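# Set colored plugs on the sections their funnels feed

## Task

Behind the cover, the pipe leaving each funnel may cross to a different section, so work out where each one really goes. Rest the red plug on the flat front face of whichever section the red-banded funnel drains into, and rest the blue plug on the flat front face of the section fed by the blue-banded funnel. Marbles may be let fall into the funnels or back into their tray, but only from a small height. Nothing except a marble may leave the table, and even losing a marble is unwelcome. Each plug must stay where it is with no help from the robot. At the end, open both grippers and pull the arms away.

## Robot and tools

Robot: two Franka FR3 seven-joint arms, left_arm and right_arm, each with a Robotiq 140 two-finger gripper. The names are only labels and do not match sides of any picture. Base positions in the scene frame: left_arm (+0.048, +0.344, 0) m, right_arm (+0.057, -0.373, 0) m. Both are turned only slightly about z (quat_wxyz left (+1.000, 0, 0, -0.005), right (+0.998, 0, 0, +0.068)).

Scene frame: origin on the table surface midway between the arms. +x points forward over the table, +z up, and left_arm sits on the +y side. Every printed gripper pose uses this one frame.

execute_actions(actions, pictures). actions holds zero or one item. An empty list moves nothing and just reports state. A motion item is {"rows": [...], "steps": n}, with n from 1 to 15 (default 15). Each control step is 1/30 s; row k drives step k, and the final row repeats until n steps are done. A wait item is {"steps": n} with no rows, n up to 300; it is measured from the previous result and your reply time uses it up. pictures (true/false) sets whether camera images come back; by default they do.

Each row is one flat list of 20 numbers covering both arms, even if one arm stays still: left_arm joints 1-7, left gripper position, force_limit, speed, then the same ten for right_arm. The joint numbers are absolute target angles in radians, in the same column order as the Joint positions line. Stated ranges: waist -2.744..2.744, shoulder -1.784..1.784, upper arm roll -2.901..2.901, elbow -3.042..-0.152, forearm roll -2.807..2.807, wrist pitch 0.544..4.517, wrist roll -3.016..3.016. A call is refused (nothing sent) if any target exceeds a range end by more than 0.018 rad and also lies beyond that joint's last reported angle. True ends may differ by up to 0.018 rad; overshooting targets get clipped there, and "joint sent to its limit" may be reported, possibly about an earlier move. Silence does not prove there is more room.

Speed limits: per step the sent target stays within a lead of the measured angle (0.248 rad for the first four joints, 0.677 forearm roll, 0.715 wrist pitch, 1.54 wrist roll). If the targets would put a gripper more than 70 mm from where it now is, all that arm's targets are pulled back toward the current angles, so big moves take several calls. Between calls the arms keep heading for your last row until they nearly stop or a step is HELD.

Gripper numbers, all in [-1, 1] and absolute: position +1 = fully open (140 mm), about -0.8 = pads touching, -1 = close until blocked. force_limit: about 14 N at -1, 60 N at 0, 107 N at +1 (for parts up to 40 mm wide). speed: opening/closing rate about 30 mm/s at -1, 140 at 0, 250 at +1. To leave a gripper unchanged, repeat its previous three numbers; a 0 is a real command. To squeeze harder while holding, raise force_limit and switch position between -1 and -0.98.

Gripper geometry: fingers extend along its +z and close along its y. The reported end_effector_position is the point between closed pads. Fingertips stick out about 33 mm past it when closed and 9 mm when open, and move about 24 mm further out while closing, so keep that clearance above surfaces.

Result contents: a state line with each gripper's end_effector_position (m) and end_effector_quat_wxyz, which may drift from truth at long reach; object_status per gripper (0 moving, 1 blocked while opening, 2 blocked while closing, meaning a grip, 3 reached target or pads met; a thin item may still be held); position_measured in counts (3 open, 230 pads together, non-linear); Joint positions and Joint velocities per arm (rad, rad/s); Joint torques and External joint torques (estimates with offsets, friction and noise; "no reading" if missing). HELD marks steps where your row was not sent in full. "joint command not followed" means a clearance check changed joint targets; the rest of the row still ran. MOTOR HOT warns of heating from holding loads; OVER-TEMPERATURE FAULT means brakes are on until it cools.

zoom_image(camera, region): camera is cam_high, cam_left_wrist or cam_right_wrist; region is [x0, y0, x1, y1] in pixels of that camera's latest 504x504 image, origin top-left, no larger than 504 by 504. It gives a sharper close-up.

read_manual(section): only "licences", returning URDF licence texts; no motion.

finished_scene(scene): pass the number of the current scene to end and grade it; this cannot be reversed. Answering without any tool call ends everything.

Things to avoid: a joint torque at its load limit (35, 35, 32, 30, 12, 12, 12 N m) or any outside force of 40 N on an arm, tool or held item (weight included) halts that arm for 10 s. Do not let the arms strike or press each other. Brief tugs on held parts or nudges to loose items may occur, so grip firmly. Do not drop, slam or shove objects, and never knock anything but a marble off the table. Before finishing, check the plugs rest unsupported, then open and back away.

Each tool is called in YAML: its name, and indented under it one key for each argument.

## Session

execute_actions:
  actions: []

Scene clock: 0.00 s of 6600.00 s.
left_arm: end_effector_position=(+0.6183, +0.8677, +0.3217) position_measured=3 object_status=3 end_effector_quat_wxyz=(+0.246, +0.617, +0.208, +0.719) | right_arm: end_effector_position=(+0.6474, -0.1297, +0.2335) position_measured=3 object_status=3 end_effector_quat_wxyz=(-0.270, +0.721, -0.476, +0.426)
Joint positions: left_arm=[ 1.13   0.472 -0.03  -1.95  -2.026  1.763  0.281] | right_arm=[-0.339 -0.102  0.683 -2.429 -1.99   2.709  1.923]
Joint velocities: left_arm=[-0.001 -0.     0.001  0.    -0.001  0.     0.   ] | right_arm=[-0.001  0.001 -0.001  0.001 -0.001  0.     0.001]
Joint torques (N m, as the joint torque sensors report them, + toward a larger angle): no reading
External joint torques (N m, as the arm's controller estimates them; a push from outside toward a larger angle lowers the number): no reading

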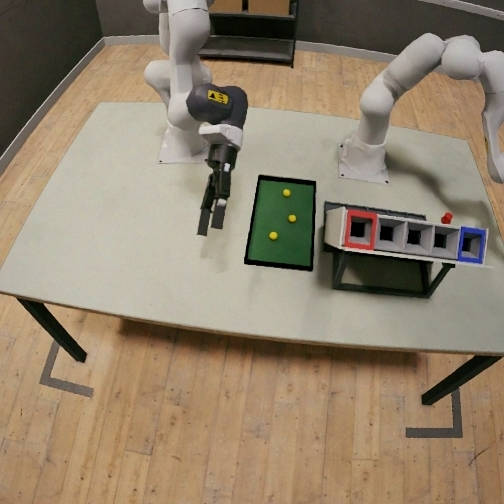

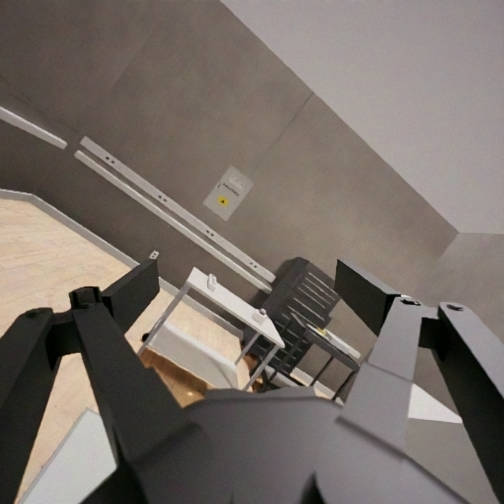

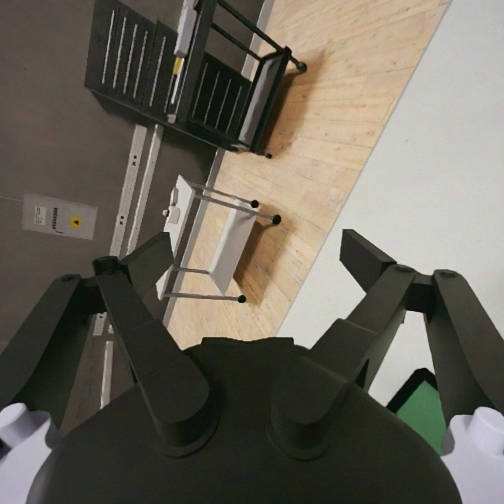

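zoom_image:
  camera: "cam_high"
  region: [230, 130, 504, 320]

Region (230, 130, 504, 320) of cam_high's 504x504 image, scaled by 1.839, with more detail than that image has; it fills the top 349 rows of this view, and the rest is white.

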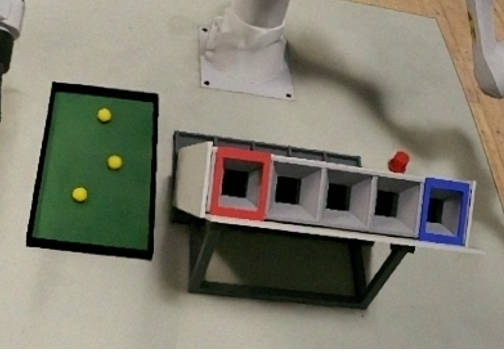

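execute_actions:
  actions:
    - {"rows":[[1.13,-0.2,-0.03,-1.95,-2.026,1.763,0.281,1,0,0,-0.339,-0.6,0.683,-2.3,-1.99,2.709,1.923,1,0,0]]}
  pictures: false

execute_actions:
  actions:
    - {"steps":30}
  pictures: false

execute_actions:
  actions:
    - {"rows":[[0.25,-0.9,0,-2.4,0,1.85,-1.571,1,0,0,0.3,-0.785,0,-2.356,0,1.8,-1.571,1,0,0]]}
  pictures: false

execute_actions:
  actions:
    - {"steps":120}

Scene clock: 13.97 s of 6600.00 s.
left_arm: end_effector_position=(+0.5927, +0.8159, +0.6143) position_measured=3 object_status=3 end_effector_quat_wxyz=(+0.143, +0.585, +0.048, +0.797) | right_arm: end_effector_position=(+0.6470, -0.0977, +0.5439) position_measured=3 object_status=3 end_effector_quat_wxyz=(-0.377, +0.594, -0.373, +0.606)
Joint positions: left_arm=[ 1.13   0.05  -0.03  -1.954 -2.026  1.766  0.281] | right_arm=[-0.341 -0.538  0.683 -2.311 -1.99   2.71   1.923]
Joint velocities: left_arm=[ 0.002 -0.908 -0.     0.036 -0.    -0.001 -0.   ] | right_arm=[ 0.022 -0.887 -0.001  0.199  0.    -0.005  0.   ]
Joint torques (N m, as the joint torque sensors report them, + toward a larger angle): left_arm=[ -0.33 -28.89  -0.38  25.46  -1.77  -2.1    0.08] | right_arm=[ 0.48 -1.39 -8.9  19.2   0.24 -1.77  0.13]
External joint torques (N m, as the arm's controller estimates them; a push from outside toward a larger angle lowers the number): left_arm=[-0.39 -1.19 -0.29  2.9  -0.05 -0.17  0.04] | right_arm=[ 1.41 -1.19  0.24 -0.35 -0.02 -0.36  0.17]
Steps of this call (steps 1 to 90: nothing new was sent; then 10.47 s passed at rest; steps 91 to 105: all 15 steps of this action). Readings (joint positions | what the end effector reports):
91: left_arm=[1.130 0.460 -0.030 -1.957 -2.026 1.765 0.281] | right_arm=[-0.340 -0.114 0.683 -2.426 -1.990 2.710 1.923] | left_arm position_measured=3 object_status=3 | right_arm position_measured=3 object_status=3
92: left_arm=[1.130 0.438 -0.030 -1.962 -2.026 1.766 0.281] | right_arm=[-0.341 -0.137 0.683 -2.417 -1.990 2.710 1.923] | left_arm position_measured=3 object_status=3 | right_arm position_measured=3 object_status=3
94: left_arm=[1.130 0.384 -0.030 -1.962 -2.026 1.766 0.281] | right_arm=[-0.341 -0.189 0.683 -2.394 -1.990 2.710 1.923] | left_arm position_measured=3 object_status=3 | right_arm position_measured=3 object_status=3
98: left_arm=[1.130 0.265 -0.030 -1.959 -2.026 1.766 0.281] | right_arm=[-0.341 -0.307 0.683 -2.356 -1.990 2.710 1.923] | left_arm position_measured=3 object_status=3 | right_arm position_measured=3 object_status=3
105: the state above

Scene clock: 14.97 s of 6600.00 s.
left_arm: end_effector_position=(+0.5528, +0.7323, +0.7736) position_measured=3 object_status=3 end_effector_quat_wxyz=(+0.078, +0.551, -0.054, +0.829) | right_arm: end_effector_position=(+0.6321, -0.0895, +0.5841) position_measured=3 object_status=3 end_effector_quat_wxyz=(-0.390, +0.575, -0.354, +0.626)
Joint positions: left_arm=[ 1.13  -0.202 -0.03  -1.949 -2.026  1.762  0.281] | right_arm=[-0.338 -0.599  0.683 -2.298 -1.99   2.71   1.923]
Joint velocities: left_arm=[ 0.    -0.001  0.002 -0.     0.001  0.001 -0.001] | right_arm=[ 0.    -0.     0.     0.     0.002  0.     0.001]
Joint torques (N m, as the joint torque sensors report them, + toward a larger angle): left_arm=[ -0.32 -24.58   0.69  25.78  -2.03  -1.48   0.09] | right_arm=[ -1.41  -6.01 -10.2   20.83   0.14  -1.99   0.27]
External joint torques (N m, as the arm's controller estimates them; a push from outside toward a larger angle lowers the number): left_arm=[-0.48  0.75 -0.06  1.1  -0.07  0.06  0.07] | right_arm=[-1.42 -0.1   0.47 -2.26 -0.11 -0.05  0.31]
Steps of this call (steps 1 to 30: the robot went on to your last target). Readings (joint positions | what the end effector reports):
1: left_arm=[1.130 0.019 -0.030 -1.953 -2.026 1.766 0.281] | right_arm=[-0.339 -0.563 0.683 -2.305 -1.990 2.710 1.923] | left_arm position_measured=3 object_status=3 | right_arm position_measured=3 object_status=3
2: left_arm=[1.130 -0.012 -0.030 -1.953 -2.026 1.766 0.281] | right_arm=[-0.337 -0.580 0.683 -2.300 -1.990 2.710 1.923] | left_arm position_measured=3 object_status=3 | right_arm position_measured=3 object_status=3
4: left_arm=[1.130 -0.073 -0.030 -1.952 -2.026 1.766 0.281] | right_arm=[-0.336 -0.596 0.683 -2.296 -1.990 2.710 1.923] | left_arm position_measured=3 object_status=3 | right_arm position_measured=3 object_status=3
8: left_arm=[1.130 -0.182 -0.030 -1.944 -2.026 1.764 0.281] | right_arm=[-0.337 -0.599 0.683 -2.297 -1.990 2.710 1.923] | left_arm position_measured=3 object_status=3 | right_arm position_measured=3 object_status=3
30: the state above
All arms were judged still, so your last target was given up. Only a new action makes them travel on or press farther. Fingers that are still opening or closing keep moving.

Scene clock: 15.47 s of 6600.00 s.
left_arm: end_effector_position=(+0.5756, +0.4901, +0.5920) position_measured=3 object_status=3 end_effector_quat_wxyz=(+0.302, +0.769, -0.038, +0.562) | right_arm: end_effector_position=(+0.5748, -0.2672, +0.6649) position_measured=3 object_status=3 end_effector_quat_wxyz=(-0.251, +0.465, -0.534, +0.659)
Joint positions: left_arm=[ 0.84  -0.488 -0.009 -2.237 -1.422  1.803 -0.302] | right_arm=[-0.027 -0.733  0.384 -2.335 -1.366  2.266  1.3  ]
Joint velocities: left_arm=[-0.662 -0.665 -0.016 -0.512  1.326  0.031 -1.177] | right_arm=[ 0.694 -0.193 -0.708 -0.021  1.421 -0.801 -1.496]
Joint torques (N m, as the joint torque sensors report them, + toward a larger angle): left_arm=[  0.53 -14.07   2.43  30.19  -1.27   1.2   -0.28] | right_arm=[-1.64 -3.   -4.86 20.42  0.36 -0.4  -0.35]
External joint torques (N m, as the arm's controller estimates them; a push from outside toward a larger angle lowers the number): left_arm=[-2.23 -0.77 -0.01  1.88  1.    0.39 -0.35] | right_arm=[-0.03  0.11 -0.22 -2.3   1.02 -0.45 -0.31]
Steps of this call (steps 1 to 15: all 15 steps of this action). Readings (joint positions | what the end effector reports):
1: left_arm=[1.117 -0.214 -0.022 -1.964 -1.992 1.767 0.245] | right_arm=[-0.321 -0.605 0.669 -2.306 -1.956 2.684 1.889] | left_arm position_measured=3 object_status=3 | right_arm position_measured=3 object_status=3
2: left_arm=[1.101 -0.231 -0.018 -1.985 -1.953 1.772 0.206] | right_arm=[-0.304 -0.616 0.652 -2.312 -1.920 2.656 1.852] | left_arm position_measured=3 object_status=3 | right_arm position_measured=3 object_status=3
4: left_arm=[1.065 -0.267 -0.014 -2.023 -1.877 1.778 0.130] | right_arm=[-0.267 -0.640 0.616 -2.318 -1.846 2.598 1.779] | left_arm position_measured=3 object_status=3 | right_arm position_measured=3 object_status=3
8: left_arm=[0.988 -0.343 -0.012 -2.101 -1.721 1.788 -0.026] | right_arm=[-0.190 -0.680 0.542 -2.325 -1.693 2.476 1.625] | left_arm position_measured=3 object_status=3 | right_arm position_measured=3 object_status=3
15: the state above

Scene clock: 19.47 s of 6600.00 s.
left_arm: end_effector_position=(+0.4098, +0.4318, +0.4340) position_measured=3 object_status=3 end_effector_quat_wxyz=(-0.020, +0.978, +0.117, +0.171) | right_arm: end_effector_position=(+0.4003, -0.2139, +0.4075) position_measured=3 object_status=3 end_effector_quat_wxyz=(-0.023, +0.970, +0.213, +0.113)
Joint positions: left_arm=[ 0.252 -0.898 -0.002 -2.399 -0.004  1.847 -1.567] | right_arm=[ 0.299 -0.783  0.002 -2.355 -0.003  1.803 -1.567]
Joint velocities: left_arm=[ 0.001  0.001 -0.001  0.     0.001 -0.002  0.001] | right_arm=[-0.    -0.    -0.002  0.     0.001  0.001 -0.001]
Joint torques (N m, as the joint torque sensors report them, + toward a larger angle): left_arm=[-1.07 -2.12  0.26 24.49  1.66  3.52 -0.1 ] | right_arm=[ 0.71 -5.83 -1.36 22.93  1.52  2.91 -0.02]
External joint torques (N m, as the arm's controller estimates them; a push from outside toward a larger angle lowers the number): left_arm=[-1.06 -0.44  1.03  0.64  0.79  0.34 -0.11] | right_arm=[ 0.78 -0.57 -0.51 -1.19  0.66 -0.09 -0.03]
Steps of this call (steps 1 to 90: the robot went on to your last target; steps 91 to 120: nothing new was sent). Readings (joint positions | what the end effector reports):
1: left_arm=[0.815 -0.511 -0.008 -2.255 -1.371 1.805 -0.344] | right_arm=[0.000 -0.739 0.357 -2.336 -1.313 2.238 1.247] | left_arm position_measured=3 object_status=3 | right_arm position_measured=3 object_status=3
2: left_arm=[0.788 -0.537 -0.007 -2.271 -1.316 1.808 -0.388] | right_arm=[0.027 -0.745 0.330 -2.337 -1.258 2.212 1.192] | left_arm position_measured=3 object_status=3 | right_arm position_measured=3 object_status=3
4: left_arm=[0.728 -0.594 -0.006 -2.303 -1.194 1.812 -0.480] | right_arm=[0.083 -0.754 0.275 -2.338 -1.146 2.162 1.080] | left_arm position_measured=3 object_status=3 | right_arm position_measured=3 object_status=3
8: left_arm=[0.562 -0.742 -0.004 -2.357 -0.855 1.823 -0.699] | right_arm=[0.167 -0.768 0.172 -2.340 -0.919 2.080 0.854] | left_arm position_measured=3 object_status=3 | right_arm position_measured=3 object_status=3
120: the state above
All arms were judged still, so your last target was given up. Only a new action makes them travel on or press farther. Fingers that are still opening or closing keep moving.

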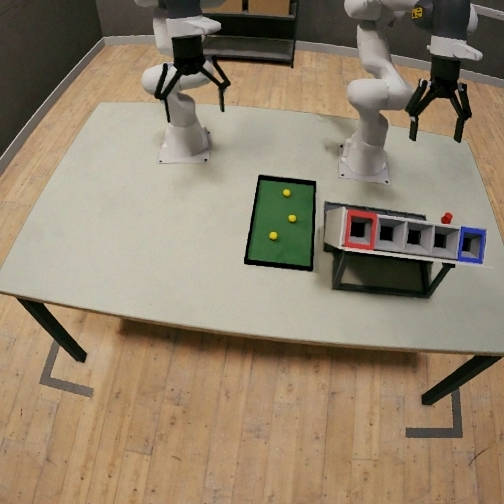

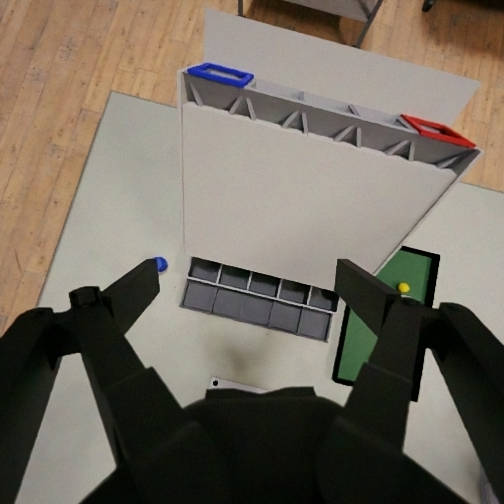

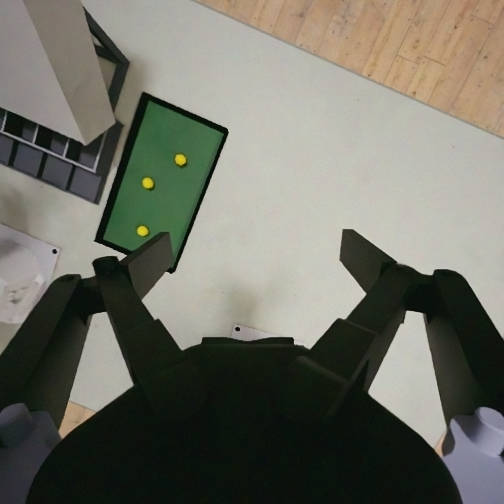

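execute_actions:
  actions:
    - {"rows":[[-0.638,-0.6,0,-2.45,0,1.9,-2.219,0,-0.6,0,-0.3,-0.785,0,-2.356,0,1.8,-1.571,1,0,0]]}
  pictures: false

execute_actions:
  actions:
    - {"steps":25}
  pictures: false

execute_actions:
  actions:
    - {"rows":[[-0.638,-0.187,0,-2.475,0,2.288,-2.219,0,-0.6,0,-0.3,-0.785,0,-2.356,0,1.8,-1.571,1,0,0]]}
  pictures: false

execute_actions:
  actions:
    - {"steps":30}

Scene clock: 44.87 s of 6600.00 s.
left_arm: end_effector_position=(+0.3872, +0.1689, +0.3010) position_measured=108 object_status=0 end_effector_quat_wxyz=(+0.011, +0.999, -0.035, +0.019) | right_arm: end_effector_position=(+0.4304, -0.4340, +0.4075) position_measured=3 object_status=3 end_effector_quat_wxyz=(+0.007, +0.990, -0.082, +0.115)
Joint positions: left_arm=[-0.468 -0.605  0.003 -2.45  -0.001  1.889 -1.976] | right_arm=[-0.294 -0.784 -0.005 -2.355  0.     1.802 -1.567]
Joint velocities: left_arm=[-1.605  0.059 -0.107 -0.    -0.001  0.045 -0.607] | right_arm=[-0.071  0.001  0.017  0.002 -0.    -0.    -0.001]
Joint torques (N m, as the joint torque sensors report them, + toward a larger angle): left_arm=[  4.48 -11.61   3.45  25.89   0.89   2.56  -0.22] | right_arm=[-1.04 -5.5   2.23 22.93  0.9   2.79  0.02]
External joint torques (N m, as the arm's controller estimates them; a push from outside toward a larger angle lowers the number): left_arm=[-2.24  2.01 -0.01  0.94  0.    0.15 -0.2 ] | right_arm=[-1.73 -0.17  2.19 -1.2  -0.07 -0.21  0.02]
Steps of this call (steps 1 to 90: nothing new was sent; then 21.90 s passed at rest; steps 91 to 105: all 15 steps of this action). Readings (joint positions | what the end effector reports):
91: left_arm=[0.224 -0.882 0.005 -2.396 -0.002 1.853 -1.597] | right_arm=[0.255 -0.784 0.013 -2.355 -0.000 1.802 -1.567] | left_arm position_measured=3 object_status=0 | right_arm position_measured=3 object_status=3
92: left_arm=[0.187 -0.852 0.007 -2.398 -0.002 1.859 -1.627] | right_arm=[0.199 -0.784 0.013 -2.355 -0.000 1.802 -1.567] | left_arm position_measured=10 object_status=0 | right_arm position_measured=3 object_status=3
94: left_arm=[0.113 -0.782 0.008 -2.409 -0.002 1.866 -1.684] | right_arm=[0.083 -0.784 0.009 -2.355 0.000 1.802 -1.567] | left_arm position_measured=25 object_status=0 | right_arm position_measured=3 object_status=3
98: left_arm=[-0.073 -0.668 0.009 -2.436 -0.002 1.877 -1.803] | right_arm=[-0.155 -0.784 0.004 -2.355 0.000 1.802 -1.567] | left_arm position_measured=55 object_status=0 | right_arm position_measured=3 object_status=3
105: the state above

Scene clock: 45.70 s of 6600.00 s.
left_arm: end_effector_position=(+0.3544, +0.1120, +0.3005) position_measured=129 object_status=3 end_effector_quat_wxyz=(+0.015, +1.000, -0.009, +0.020) | right_arm: end_effector_position=(+0.4302, -0.4348, +0.4075) position_measured=3 object_status=3 end_effector_quat_wxyz=(+0.008, +0.990, -0.083, +0.115)
Joint positions: left_arm=[-0.636 -0.601 -0.002 -2.45  -0.001  1.897 -2.2  ] | right_arm=[-0.299 -0.784 -0.002 -2.355  0.     1.802 -1.567]
Joint velocities: left_arm=[-0.001  0.001  0.001  0.     0.001  0.001 -0.05 ] | right_arm=[ 0.    -0.    -0.    -0.     0.001  0.001  0.001]
Joint torques (N m, as the joint torque sensors report them, + toward a larger angle): left_arm=[-1.38 -9.14  0.64 26.37  1.07  2.89 -0.09] | right_arm=[-0.92 -6.75  2.07 22.31  0.78  2.82  0.06]
External joint torques (N m, as the arm's controller estimates them; a push from outside toward a larger angle lowers the number): left_arm=[-1.39  2.24  1.17  1.86  0.2   0.29 -0.1 ] | right_arm=[-0.95 -1.43  2.72 -1.85 -0.1  -0.18  0.05]
Steps of this call (steps 1 to 25: the robot went on to your last target). Readings (joint positions | what the end effector reports):
1: left_arm=[-0.523 -0.603 0.001 -2.450 -0.001 1.891 -2.000] | right_arm=[-0.296 -0.784 -0.004 -2.355 0.000 1.802 -1.567] | left_arm position_measured=116 object_status=0 | right_arm position_measured=3 object_status=3
2: left_arm=[-0.565 -0.602 -0.004 -2.450 -0.001 1.892 -2.022] | right_arm=[-0.297 -0.784 -0.004 -2.355 0.000 1.802 -1.567] | left_arm position_measured=123 object_status=0 | right_arm position_measured=3 object_status=3
4: left_arm=[-0.611 -0.601 -0.009 -2.450 -0.001 1.894 -2.060] | right_arm=[-0.298 -0.784 -0.003 -2.355 0.000 1.802 -1.567] | left_arm position_measured=129 object_status=0 | right_arm position_measured=3 object_status=3
8: left_arm=[-0.633 -0.601 -0.005 -2.450 -0.001 1.896 -2.115] | right_arm=[-0.298 -0.784 -0.002 -2.355 0.000 1.802 -1.567] | left_arm position_measured=129 object_status=0 | right_arm position_measured=3 object_status=3
25: the state above

Scene clock: 46.20 s of 6600.00 s.
left_arm: end_effector_position=(+0.3988, +0.0784, +0.1447) position_measured=129 object_status=3 end_effector_quat_wxyz=(-0.012, +1.000, -0.003, -0.017) | right_arm: end_effector_position=(+0.4302, -0.4348, +0.4075) position_measured=3 object_status=3 end_effector_quat_wxyz=(+0.008, +0.990, -0.083, +0.115)
Joint positions: left_arm=[-0.636 -0.185 -0.002 -2.479 -0.001  2.253 -2.211] | right_arm=[-0.299 -0.784 -0.002 -2.355  0.     1.802 -1.567]
Joint velocities: left_arm=[ 0.001 -0.001  0.     0.04  -0.     0.205 -0.014] | right_arm=[-0.     0.     0.001 -0.     0.    -0.001 -0.001]
Joint torques (N m, as the joint torque sensors report them, + toward a larger angle): left_arm=[ -1.82 -24.71   1.28  25.27   0.78   2.57  -0.07] | right_arm=[-1.65 -5.89  2.07 23.1   0.74  2.84  0.  ]
External joint torques (N m, as the arm's controller estimates them; a push from outside toward a larger angle lowers the number): left_arm=[-1.87 -1.74  1.4   3.88  0.11  0.36 -0.07] | right_arm=[-1.65 -0.51  2.75 -1.09 -0.14 -0.16 -0.01]
Steps of this call (steps 1 to 15: all 15 steps of this action). Readings (joint positions | what the end effector reports):
1: left_arm=[-0.636 -0.581 -0.002 -2.446 -0.001 1.933 -2.200] | right_arm=[-0.299 -0.784 -0.002 -2.355 0.000 1.802 -1.567] | left_arm position_measured=129 object_status=3 | right_arm position_measured=3 object_status=3
2: left_arm=[-0.636 -0.541 -0.002 -2.445 -0.001 1.974 -2.201] | right_arm=[-0.299 -0.784 -0.002 -2.355 0.000 1.802 -1.567] | left_arm position_measured=129 object_status=3 | right_arm position_measured=3 object_status=3
4: left_arm=[-0.636 -0.444 -0.002 -2.449 -0.001 2.045 -2.203] | right_arm=[-0.299 -0.784 -0.002 -2.355 0.000 1.802 -1.567] | left_arm position_measured=129 object_status=3 | right_arm position_measured=3 object_status=3
8: left_arm=[-0.636 -0.247 -0.002 -2.468 -0.001 2.163 -2.206] | right_arm=[-0.299 -0.784 -0.002 -2.355 0.000 1.802 -1.567] | left_arm position_measured=129 object_status=3 | right_arm position_measured=3 object_status=3
15: the state above

Scene clock: 47.20 s of 6600.00 s.
left_arm: end_effector_position=(+0.4081, +0.0714, +0.1485) position_measured=129 object_status=3 end_effector_quat_wxyz=(-0.002, +1.000, -0.001, -0.002) | right_arm: end_effector_position=(+0.4302, -0.4348, +0.4075) position_measured=3 object_status=3 end_effector_quat_wxyz=(+0.009, +0.990, -0.083, +0.115)
Joint positions: left_arm=[-0.636 -0.185 -0.002 -2.476 -0.001  2.285 -2.215] | right_arm=[-0.299 -0.784 -0.002 -2.355  0.     1.802 -1.567]
Joint velocities: left_arm=[ 0.001  0.     0.001 -0.    -0.    -0.     0.001] | right_arm=[ 0.     0.    -0.     0.001  0.001 -0.001 -0.002]
Joint torques (N m, as the joint torque sensors report them, + toward a larger angle): left_arm=[ -1.49 -24.29   0.98  24.9    0.83   2.85  -0.11] | right_arm=[-0.48 -6.27  1.28 22.48  0.9   2.9  -0.13]
External joint torques (N m, as the arm's controller estimates them; a push from outside toward a larger angle lowers the number): left_arm=[-1.56 -0.72  1.09  2.61  0.15  0.36 -0.11] | right_arm=[-0.51 -0.94  1.91 -1.65  0.02 -0.09 -0.13]
Steps of this call (steps 1 to 30: the robot went on to your last target). Readings (joint positions | what the end effector reports):
1: left_arm=[-0.636 -0.185 -0.002 -2.478 -0.001 2.259 -2.211] | right_arm=[-0.299 -0.784 -0.002 -2.355 0.000 1.802 -1.567] | left_arm position_measured=129 object_status=3 | right_arm position_measured=3 object_status=3
2: left_arm=[-0.636 -0.185 -0.002 -2.477 -0.001 2.264 -2.212] | right_arm=[-0.299 -0.784 -0.002 -2.355 0.000 1.802 -1.567] | left_arm position_measured=129 object_status=3 | right_arm position_measured=3 object_status=3
4: left_arm=[-0.636 -0.185 -0.002 -2.476 -0.001 2.271 -2.212] | right_arm=[-0.299 -0.784 -0.002 -2.355 0.000 1.802 -1.567] | left_arm position_measured=129 object_status=3 | right_arm position_measured=3 object_status=3
8: left_arm=[-0.636 -0.185 -0.002 -2.476 -0.001 2.279 -2.213] | right_arm=[-0.299 -0.784 -0.002 -2.355 0.000 1.802 -1.567] | left_arm position_measured=129 object_status=3 | right_arm position_measured=3 object_status=3
30: the state above
All arms were judged still, so your last target was given up. Only a new action makes them travel on or press farther. Fingers that are still opening or closing keep moving.

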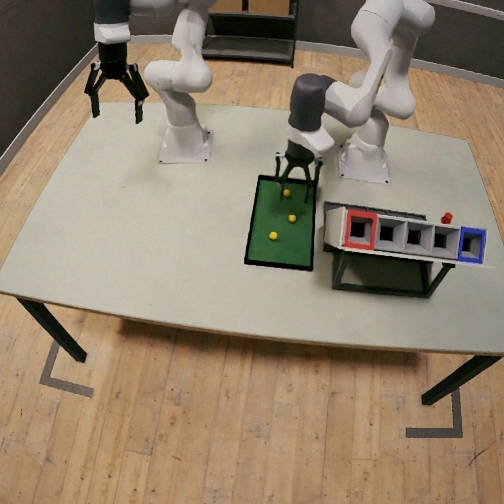

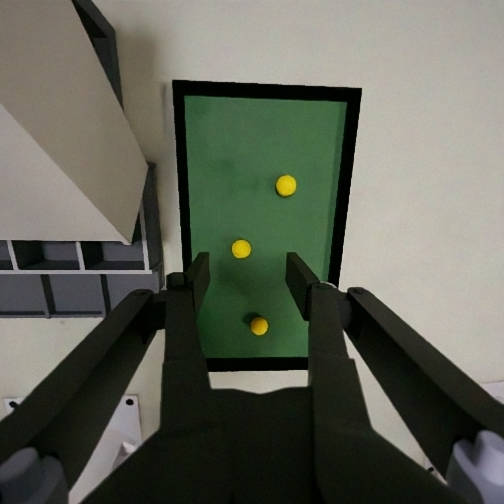

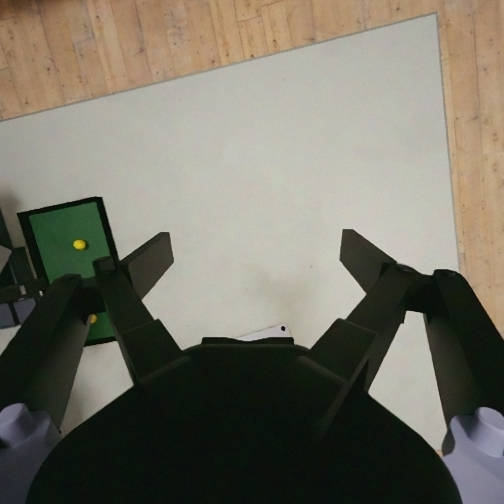

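execute_actions:
  actions:
    - {"rows":[[-0.618,-0.058,0,-2.546,0,2.488,-2.199,0,-0.6,0,-0.3,-0.785,0,-2.356,0,1.8,-1.571,1,0,0]]}
  pictures: false

execute_actions:
  actions:
    - {"steps":15}

Scene clock: 52.07 s of 6600.00 s.
left_arm: end_effector_position=(+0.4072, +0.0812, +0.0774) position_measured=129 object_status=3 end_effector_quat_wxyz=(-0.005, +1.000, +0.002, -0.007) | right_arm: end_effector_position=(+0.4302, -0.4348, +0.4075) position_measured=3 object_status=3 end_effector_quat_wxyz=(+0.009, +0.990, -0.083, +0.115)
Joint positions: left_arm=[-0.62  -0.056 -0.001 -2.547 -0.001  2.474 -2.205] | right_arm=[-0.299 -0.784 -0.002 -2.355  0.     1.802 -1.567]
Joint velocities: left_arm=[ 0.002  0.    -0.     0.    -0.001  0.067  0.009] | right_arm=[ 0.    -0.001  0.001  0.001  0.001  0.001  0.   ]
Joint torques (N m, as the joint torque sensors report them, + toward a larger angle): left_arm=[  1.04 -26.8    0.22  22.21   0.71   2.91   0.24] | right_arm=[-0.39 -5.63  1.55 22.87  0.78  2.82  0.  ]
External joint torques (N m, as the arm's controller estimates them; a push from outside toward a larger angle lowers the number): left_arm=[ 0.96 -1.11  0.2   2.37  0.17  0.48  0.24] | right_arm=[-0.41 -0.23  2.2  -1.31 -0.11 -0.19 -0.01]
Steps of this call (steps 1 to 90: nothing new was sent; then 1.37 s passed at rest; steps 91 to 105: all 15 steps of this action). Readings (joint positions | what the end effector reports):
91: left_arm=[-0.633 -0.170 -0.002 -2.483 -0.001 2.323 -2.214] | right_arm=[-0.299 -0.784 -0.002 -2.355 0.000 1.802 -1.567] | left_arm position_measured=129 object_status=3 | right_arm position_measured=3 object_status=3
92: left_arm=[-0.629 -0.139 -0.002 -2.496 -0.001 2.355 -2.213] | right_arm=[-0.299 -0.784 -0.002 -2.355 0.000 1.802 -1.567] | left_arm position_measured=129 object_status=3 | right_arm position_measured=3 object_status=3
94: left_arm=[-0.623 -0.087 -0.001 -2.528 -0.001 2.396 -2.211] | right_arm=[-0.299 -0.784 -0.002 -2.355 0.000 1.802 -1.567] | left_arm position_measured=129 object_status=3 | right_arm position_measured=3 object_status=3
98: left_arm=[-0.620 -0.056 -0.001 -2.549 -0.001 2.441 -2.208] | right_arm=[-0.299 -0.784 -0.002 -2.355 0.000 1.802 -1.567] | left_arm position_measured=129 object_status=3 | right_arm position_measured=3 object_status=3
105: the state above

Scene clock: 52.57 s of 6600.00 s.
left_arm: end_effector_position=(+0.4099, +0.0793, +0.0783) position_measured=129 object_status=3 end_effector_quat_wxyz=(-0.002, +1.000, +0.001, -0.003) | right_arm: end_effector_position=(+0.4302, -0.4348, +0.4075) position_measured=3 object_status=3 end_effector_quat_wxyz=(+0.009, +0.990, -0.083, +0.115)
Joint positions: left_arm=[-0.62  -0.056 -0.001 -2.547 -0.001  2.485 -2.203] | right_arm=[-0.299 -0.784 -0.002 -2.355  0.     1.802 -1.567]
Joint velocities: left_arm=[ 0.001  0.001  0.    -0.    -0.002  0.002  0.003] | right_arm=[-0.001  0.    -0.     0.     0.001 -0.001 -0.001]
Joint torques (N m, as the joint torque sensors report them, + toward a larger angle): left_arm=[  1.21 -27.45   0.27  22.3    0.63   2.96   0.36] | right_arm=[-0.6  -5.94  1.17 22.55  0.8   2.76 -0.02]
External joint torques (N m, as the arm's controller estimates them; a push from outside toward a larger angle lowers the number): left_arm=[ 1.09 -1.71  0.2   2.36  0.09  0.49  0.36] | right_arm=[-0.59 -0.62  1.83 -1.6  -0.08 -0.24 -0.03]
Steps of this call (steps 1 to 15: the robot went on to your last target). Readings (joint positions | what the end effector reports):
1: left_arm=[-0.620 -0.056 -0.001 -2.547 -0.001 2.476 -2.205] | right_arm=[-0.299 -0.784 -0.002 -2.355 0.000 1.802 -1.567] | left_arm position_measured=129 object_status=3 | right_arm position_measured=3 object_status=3
2: left_arm=[-0.620 -0.056 -0.001 -2.547 -0.001 2.478 -2.205] | right_arm=[-0.299 -0.784 -0.002 -2.355 0.000 1.802 -1.567] | left_arm position_measured=129 object_status=3 | right_arm position_measured=3 object_status=3
4: left_arm=[-0.620 -0.056 -0.001 -2.547 -0.001 2.480 -2.205] | right_arm=[-0.299 -0.784 -0.002 -2.355 0.000 1.802 -1.567] | left_arm position_measured=129 object_status=3 | right_arm position_measured=3 object_status=3
8: left_arm=[-0.620 -0.056 -0.001 -2.547 -0.001 2.483 -2.204] | right_arm=[-0.299 -0.784 -0.002 -2.355 0.000 1.802 -1.567] | left_arm position_measured=129 object_status=3 | right_arm position_measured=3 object_status=3
15: the state above

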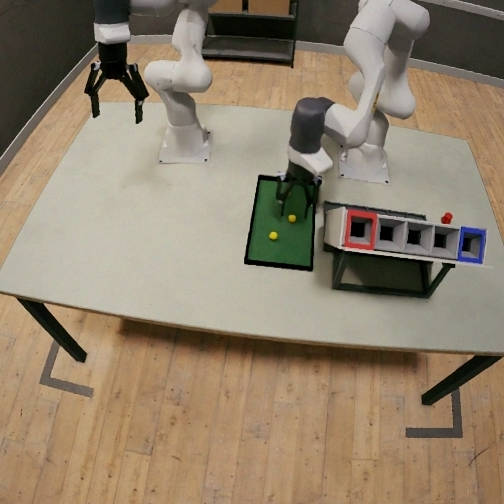

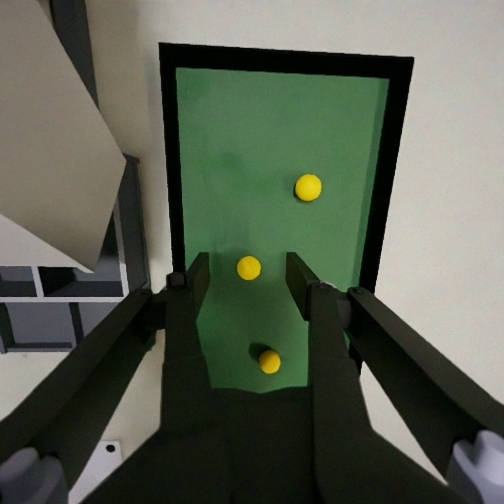

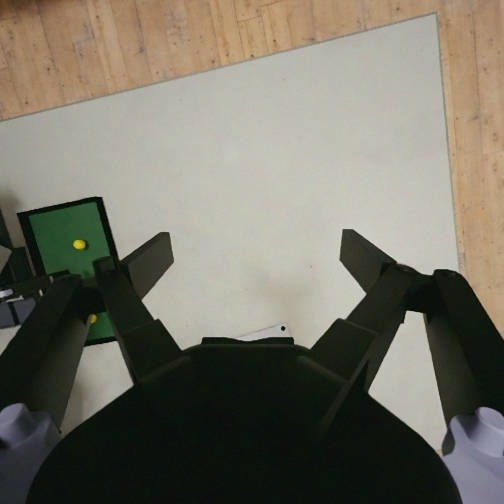

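execute_actions:
  actions:
    - {"rows":[[-0.618,0.016,0,-2.560,0,2.576,-2.199,-0.2,-0.6,0,-0.3,-0.785,0,-2.356,0,1.8,-1.571,1,0,0]]}
  pictures: false

execute_actions:
  actions:
    - {"steps":12}

Scene clock: 59.73 s of 6600.00 s.
left_arm: end_effector_position=(+0.4095, +0.0797, +0.0484) position_measured=154 object_status=3 end_effector_quat_wxyz=(-0.002, +1.000, +0.001, -0.003) | right_arm: end_effector_position=(+0.4302, -0.4348, +0.4075) position_measured=3 object_status=3 end_effector_quat_wxyz=(+0.009, +0.990, -0.083, +0.115)
Joint positions: left_arm=[-0.62   0.015 -0.001 -2.561 -0.001  2.568 -2.203] | right_arm=[-0.299 -0.784 -0.002 -2.355  0.     1.802 -1.567]
Joint velocities: left_arm=[ 0.001 -0.001  0.001  0.    -0.001  0.03   0.   ] | right_arm=[ 0.    -0.001 -0.    -0.     0.     0.001 -0.001]
Joint torques (N m, as the joint torque sensors report them, + toward a larger angle): left_arm=[  1.24 -26.82   0.9   21.42   0.55   2.92   0.32] | right_arm=[-1.07 -5.28  1.42 22.42  0.78  2.84  0.08]
External joint torques (N m, as the arm's controller estimates them; a push from outside toward a larger angle lowers the number): left_arm=[1.23 0.28 0.87 2.66 0.07 0.45 0.32] | right_arm=[-1.07  0.09  2.06 -1.74 -0.1  -0.17  0.07]
Steps of this call (steps 1 to 15: the robot went on to your last target; steps 16 to 90: nothing new was sent; then 3.67 s passed at rest; steps 91 to 105: all 15 steps of this action). Readings (joint positions | what the end effector reports):
91: left_arm=[-0.620 -0.046 -0.001 -2.546 -0.001 2.502 -2.203] | right_arm=[-0.299 -0.784 -0.002 -2.355 0.000 1.802 -1.567] | left_arm position_measured=129 object_status=0 | right_arm position_measured=3 object_status=3
92: left_arm=[-0.620 -0.028 -0.001 -2.548 -0.001 2.516 -2.203] | right_arm=[-0.299 -0.784 -0.002 -2.355 0.000 1.802 -1.567] | left_arm position_measured=135 object_status=0 | right_arm position_measured=3 object_status=3
94: left_arm=[-0.620 -0.001 -0.001 -2.555 -0.001 2.534 -2.203] | right_arm=[-0.299 -0.784 -0.002 -2.355 0.000 1.802 -1.567] | left_arm position_measured=150 object_status=0 | right_arm position_measured=3 object_status=3
98: left_arm=[-0.620 0.015 -0.001 -2.561 -0.001 2.554 -2.203] | right_arm=[-0.299 -0.784 -0.002 -2.355 0.000 1.802 -1.567] | left_arm position_measured=154 object_status=0 | right_arm position_measured=3 object_status=3
105: the state above

Scene clock: 60.13 s of 6600.00 s.
left_arm: end_effector_position=(+0.4106, +0.0789, +0.0488) position_measured=154 object_status=3 end_effector_quat_wxyz=(-0.001, +1.000, +0.001, -0.002) | right_arm: end_effector_position=(+0.4302, -0.4348, +0.4075) position_measured=3 object_status=3 end_effector_quat_wxyz=(+0.009, +0.990, -0.083, +0.115)
Joint positions: left_arm=[-0.62   0.015 -0.001 -2.561 -0.001  2.573 -2.203] | right_arm=[-0.299 -0.784 -0.002 -2.355  0.     1.802 -1.567]
Joint velocities: left_arm=[ 0.001 -0.    -0.001  0.     0.001  0.002 -0.   ] | right_arm=[-0.     0.    -0.    -0.    -0.    -0.     0.001]
Joint torques (N m, as the joint torque sensors report them, + toward a larger angle): left_arm=[  1.77 -26.23  -0.19  20.7    0.58   2.75   0.39] | right_arm=[-0.73 -5.81  1.44 23.2   0.71  2.82 -0.08]
External joint torques (N m, as the arm's controller estimates them; a push from outside toward a larger angle lowers the number): left_arm=[ 1.84  0.88 -0.14  1.89  0.09  0.26  0.39] | right_arm=[-0.74 -0.49  2.07 -0.94 -0.17 -0.18 -0.09]
Steps of this call (steps 1 to 12: the robot went on to your last target). Readings (joint positions | what the end effector reports):
1: left_arm=[-0.620 0.015 -0.001 -2.561 -0.001 2.569 -2.203] | right_arm=[-0.299 -0.784 -0.002 -2.355 0.000 1.802 -1.567] | left_arm position_measured=154 object_status=3 | right_arm position_measured=3 object_status=3
2: left_arm=[-0.620 0.015 -0.001 -2.561 -0.001 2.570 -2.203] | right_arm=[-0.299 -0.784 -0.002 -2.355 0.000 1.802 -1.567] | left_arm position_measured=154 object_status=3 | right_arm position_measured=3 object_status=3
4: left_arm=[-0.620 0.015 -0.001 -2.561 -0.001 2.571 -2.203] | right_arm=[-0.299 -0.784 -0.002 -2.355 0.000 1.802 -1.567] | left_arm position_measured=154 object_status=3 | right_arm position_measured=3 object_status=3
8: left_arm=[-0.620 0.015 -0.001 -2.561 -0.001 2.572 -2.203] | right_arm=[-0.299 -0.784 -0.002 -2.355 0.000 1.802 -1.567] | left_arm position_measured=154 object_status=3 | right_arm position_measured=3 object_status=3
12: the state above

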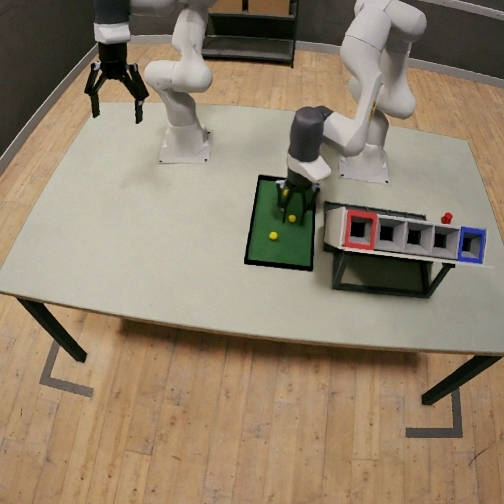

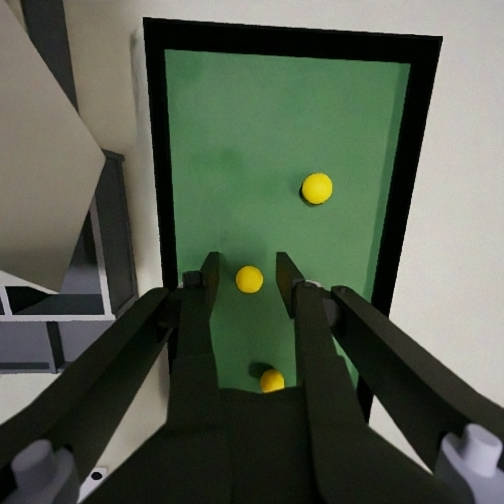

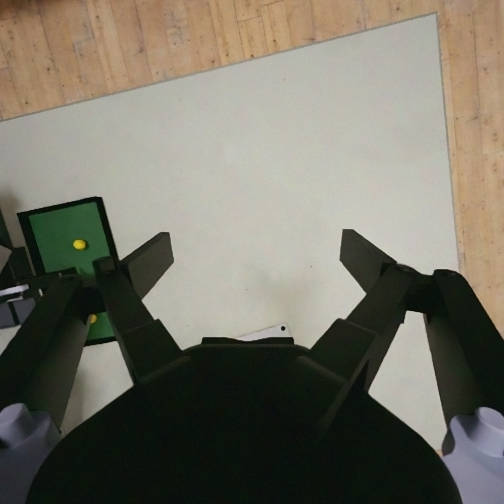

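execute_actions:
  actions:
    - {"rows":[[-0.628,0.013,0,-2.578,0,2.591,-2.207,-0.2,-0.6,0,-0.3,-0.785,0,-2.356,0,1.8,-1.571,1,0,0]]}
  pictures: false

execute_actions:
  actions:
    - {"rows":[[-0.628,0.013,0,-2.578,0,2.591,-2.207,-1,-0.6,-0.5,-0.3,-0.785,0,-2.356,0,1.8,-1.571,1,0,0]]}

Scene clock: 63.87 s of 6600.00 s.
left_arm: end_effector_position=(+0.4058, +0.0794, +0.0450) position_measured=154 object_status=3 end_effector_quat_wxyz=(-0.001, +1.000, -0.002, -0.001) | right_arm: end_effector_position=(+0.4302, -0.4348, +0.4075) position_measured=3 object_status=3 end_effector_quat_wxyz=(+0.009, +0.990, -0.083, +0.115)
Joint positions: left_arm=[-0.626  0.014 -0.    -2.576 -0.001  2.587 -2.203] | right_arm=[-0.299 -0.784 -0.002 -2.355  0.     1.802 -1.567]
Joint velocities: left_arm=[ 0.001 -0.    -0.001  0.001  0.001  0.004  0.   ] | right_arm=[-0.     0.001 -0.001  0.001  0.001  0.001 -0.001]
Joint torques (N m, as the joint torque sensors report them, + toward a larger angle): left_arm=[ -2.04 -27.82   0.11  19.89   0.58   2.83  -0.06] | right_arm=[-0.17 -6.39  1.39 22.97  0.92  2.86  0.04]
External joint torques (N m, as the arm's controller estimates them; a push from outside toward a larger angle lowers the number): left_arm=[-2.03 -0.99  0.11  1.3   0.11  0.34 -0.06] | right_arm=[-0.1  -1.11  2.14 -1.16  0.05 -0.14  0.03]
Steps of this call (steps 1 to 15: the robot went on to your last target; steps 16 to 90: nothing new was sent; then 0.23 s passed at rest; steps 91 to 105: all 15 steps of this action). Readings (joint positions | what the end effector reports):
91: left_arm=[-0.621 0.015 -0.000 -2.564 -0.001 2.576 -2.203] | right_arm=[-0.299 -0.784 -0.002 -2.355 0.000 1.802 -1.567] | left_arm position_measured=154 object_status=3 | right_arm position_measured=3 object_status=3
92: left_arm=[-0.623 0.014 -0.000 -2.568 -0.001 2.579 -2.203] | right_arm=[-0.299 -0.784 -0.002 -2.355 0.000 1.802 -1.567] | left_arm position_measured=154 object_status=3 | right_arm position_measured=3 object_status=3
94: left_arm=[-0.625 0.014 -0.000 -2.573 -0.001 2.581 -2.203] | right_arm=[-0.299 -0.784 -0.002 -2.355 0.000 1.802 -1.567] | left_arm position_measured=154 object_status=3 | right_arm position_measured=3 object_status=3
98: left_arm=[-0.626 0.014 -0.000 -2.576 -0.001 2.585 -2.203] | right_arm=[-0.299 -0.784 -0.002 -2.355 0.000 1.802 -1.567] | left_arm position_measured=154 object_status=3 | right_arm position_measured=3 object_status=3
105: the state above

Scene clock: 64.37 s of 6600.00 s.
left_arm: end_effector_position=(+0.4059, +0.0793, +0.0451) position_measured=197 object_status=0 end_effector_quat_wxyz=(-0.001, +1.000, -0.002, -0.001) | right_arm: end_effector_position=(+0.4302, -0.4348, +0.4075) position_measured=3 object_status=3 end_effector_quat_wxyz=(+0.009, +0.990, -0.083, +0.115)
Joint positions: left_arm=[-0.626  0.014 -0.    -2.576 -0.001  2.588 -2.203] | right_arm=[-0.299 -0.784 -0.002 -2.355  0.     1.802 -1.567]
Joint velocities: left_arm=[-0.     0.001 -0.001 -0.001  0.001  0.    -0.   ] | right_arm=[-0.     0.     0.    -0.001  0.    -0.    -0.001]
Joint torques (N m, as the joint torque sensors report them, + toward a larger angle): left_arm=[ -1.53 -27.66  -0.93  20.12   0.54   2.84  -0.1 ] | right_arm=[-0.84 -6.12  1.62 22.83  0.81  2.94  0.  ]
External joint torques (N m, as the arm's controller estimates them; a push from outside toward a larger angle lowers the number): left_arm=[-1.5  -0.9  -0.91  1.59  0.07  0.36 -0.09] | right_arm=[-0.81 -0.84  2.32 -1.26 -0.06 -0.04  0.  ]
Steps of this call (steps 1 to 15: all 15 steps of this action). Readings (joint positions | what the end effector reports):
1: left_arm=[-0.626 0.014 -0.000 -2.576 -0.001 2.588 -2.203] | right_arm=[-0.299 -0.784 -0.002 -2.355 0.000 1.802 -1.567] | left_arm position_measured=154 object_status=0 | right_arm position_measured=3 object_status=3
2: left_arm=[-0.626 0.014 -0.000 -2.576 -0.001 2.588 -2.203] | right_arm=[-0.299 -0.784 -0.002 -2.355 0.000 1.802 -1.567] | left_arm position_measured=158 object_status=0 | right_arm position_measured=3 object_status=3
4: left_arm=[-0.626 0.014 -0.000 -2.576 -0.001 2.588 -2.203] | right_arm=[-0.299 -0.784 -0.002 -2.355 0.000 1.802 -1.567] | left_arm position_measured=167 object_status=0 | right_arm position_measured=3 object_status=3
8: left_arm=[-0.626 0.014 -0.000 -2.576 -0.001 2.588 -2.203] | right_arm=[-0.299 -0.784 -0.002 -2.355 0.000 1.802 -1.567] | left_arm position_measured=186 object_status=0 | right_arm position_measured=3 object_status=3
15: the state above

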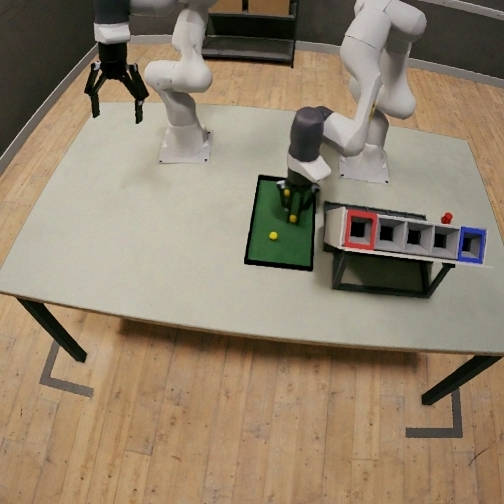

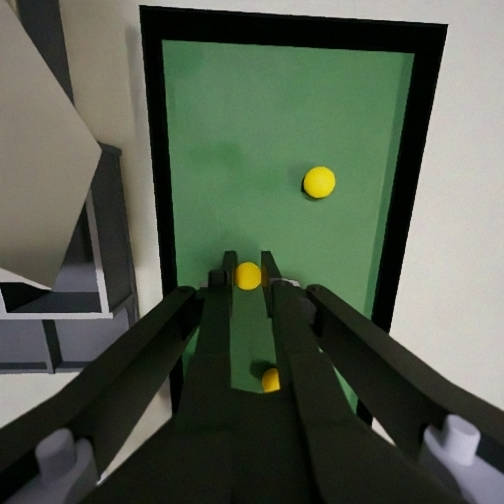

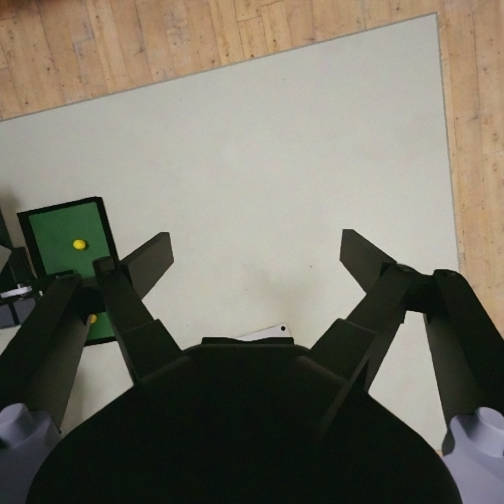

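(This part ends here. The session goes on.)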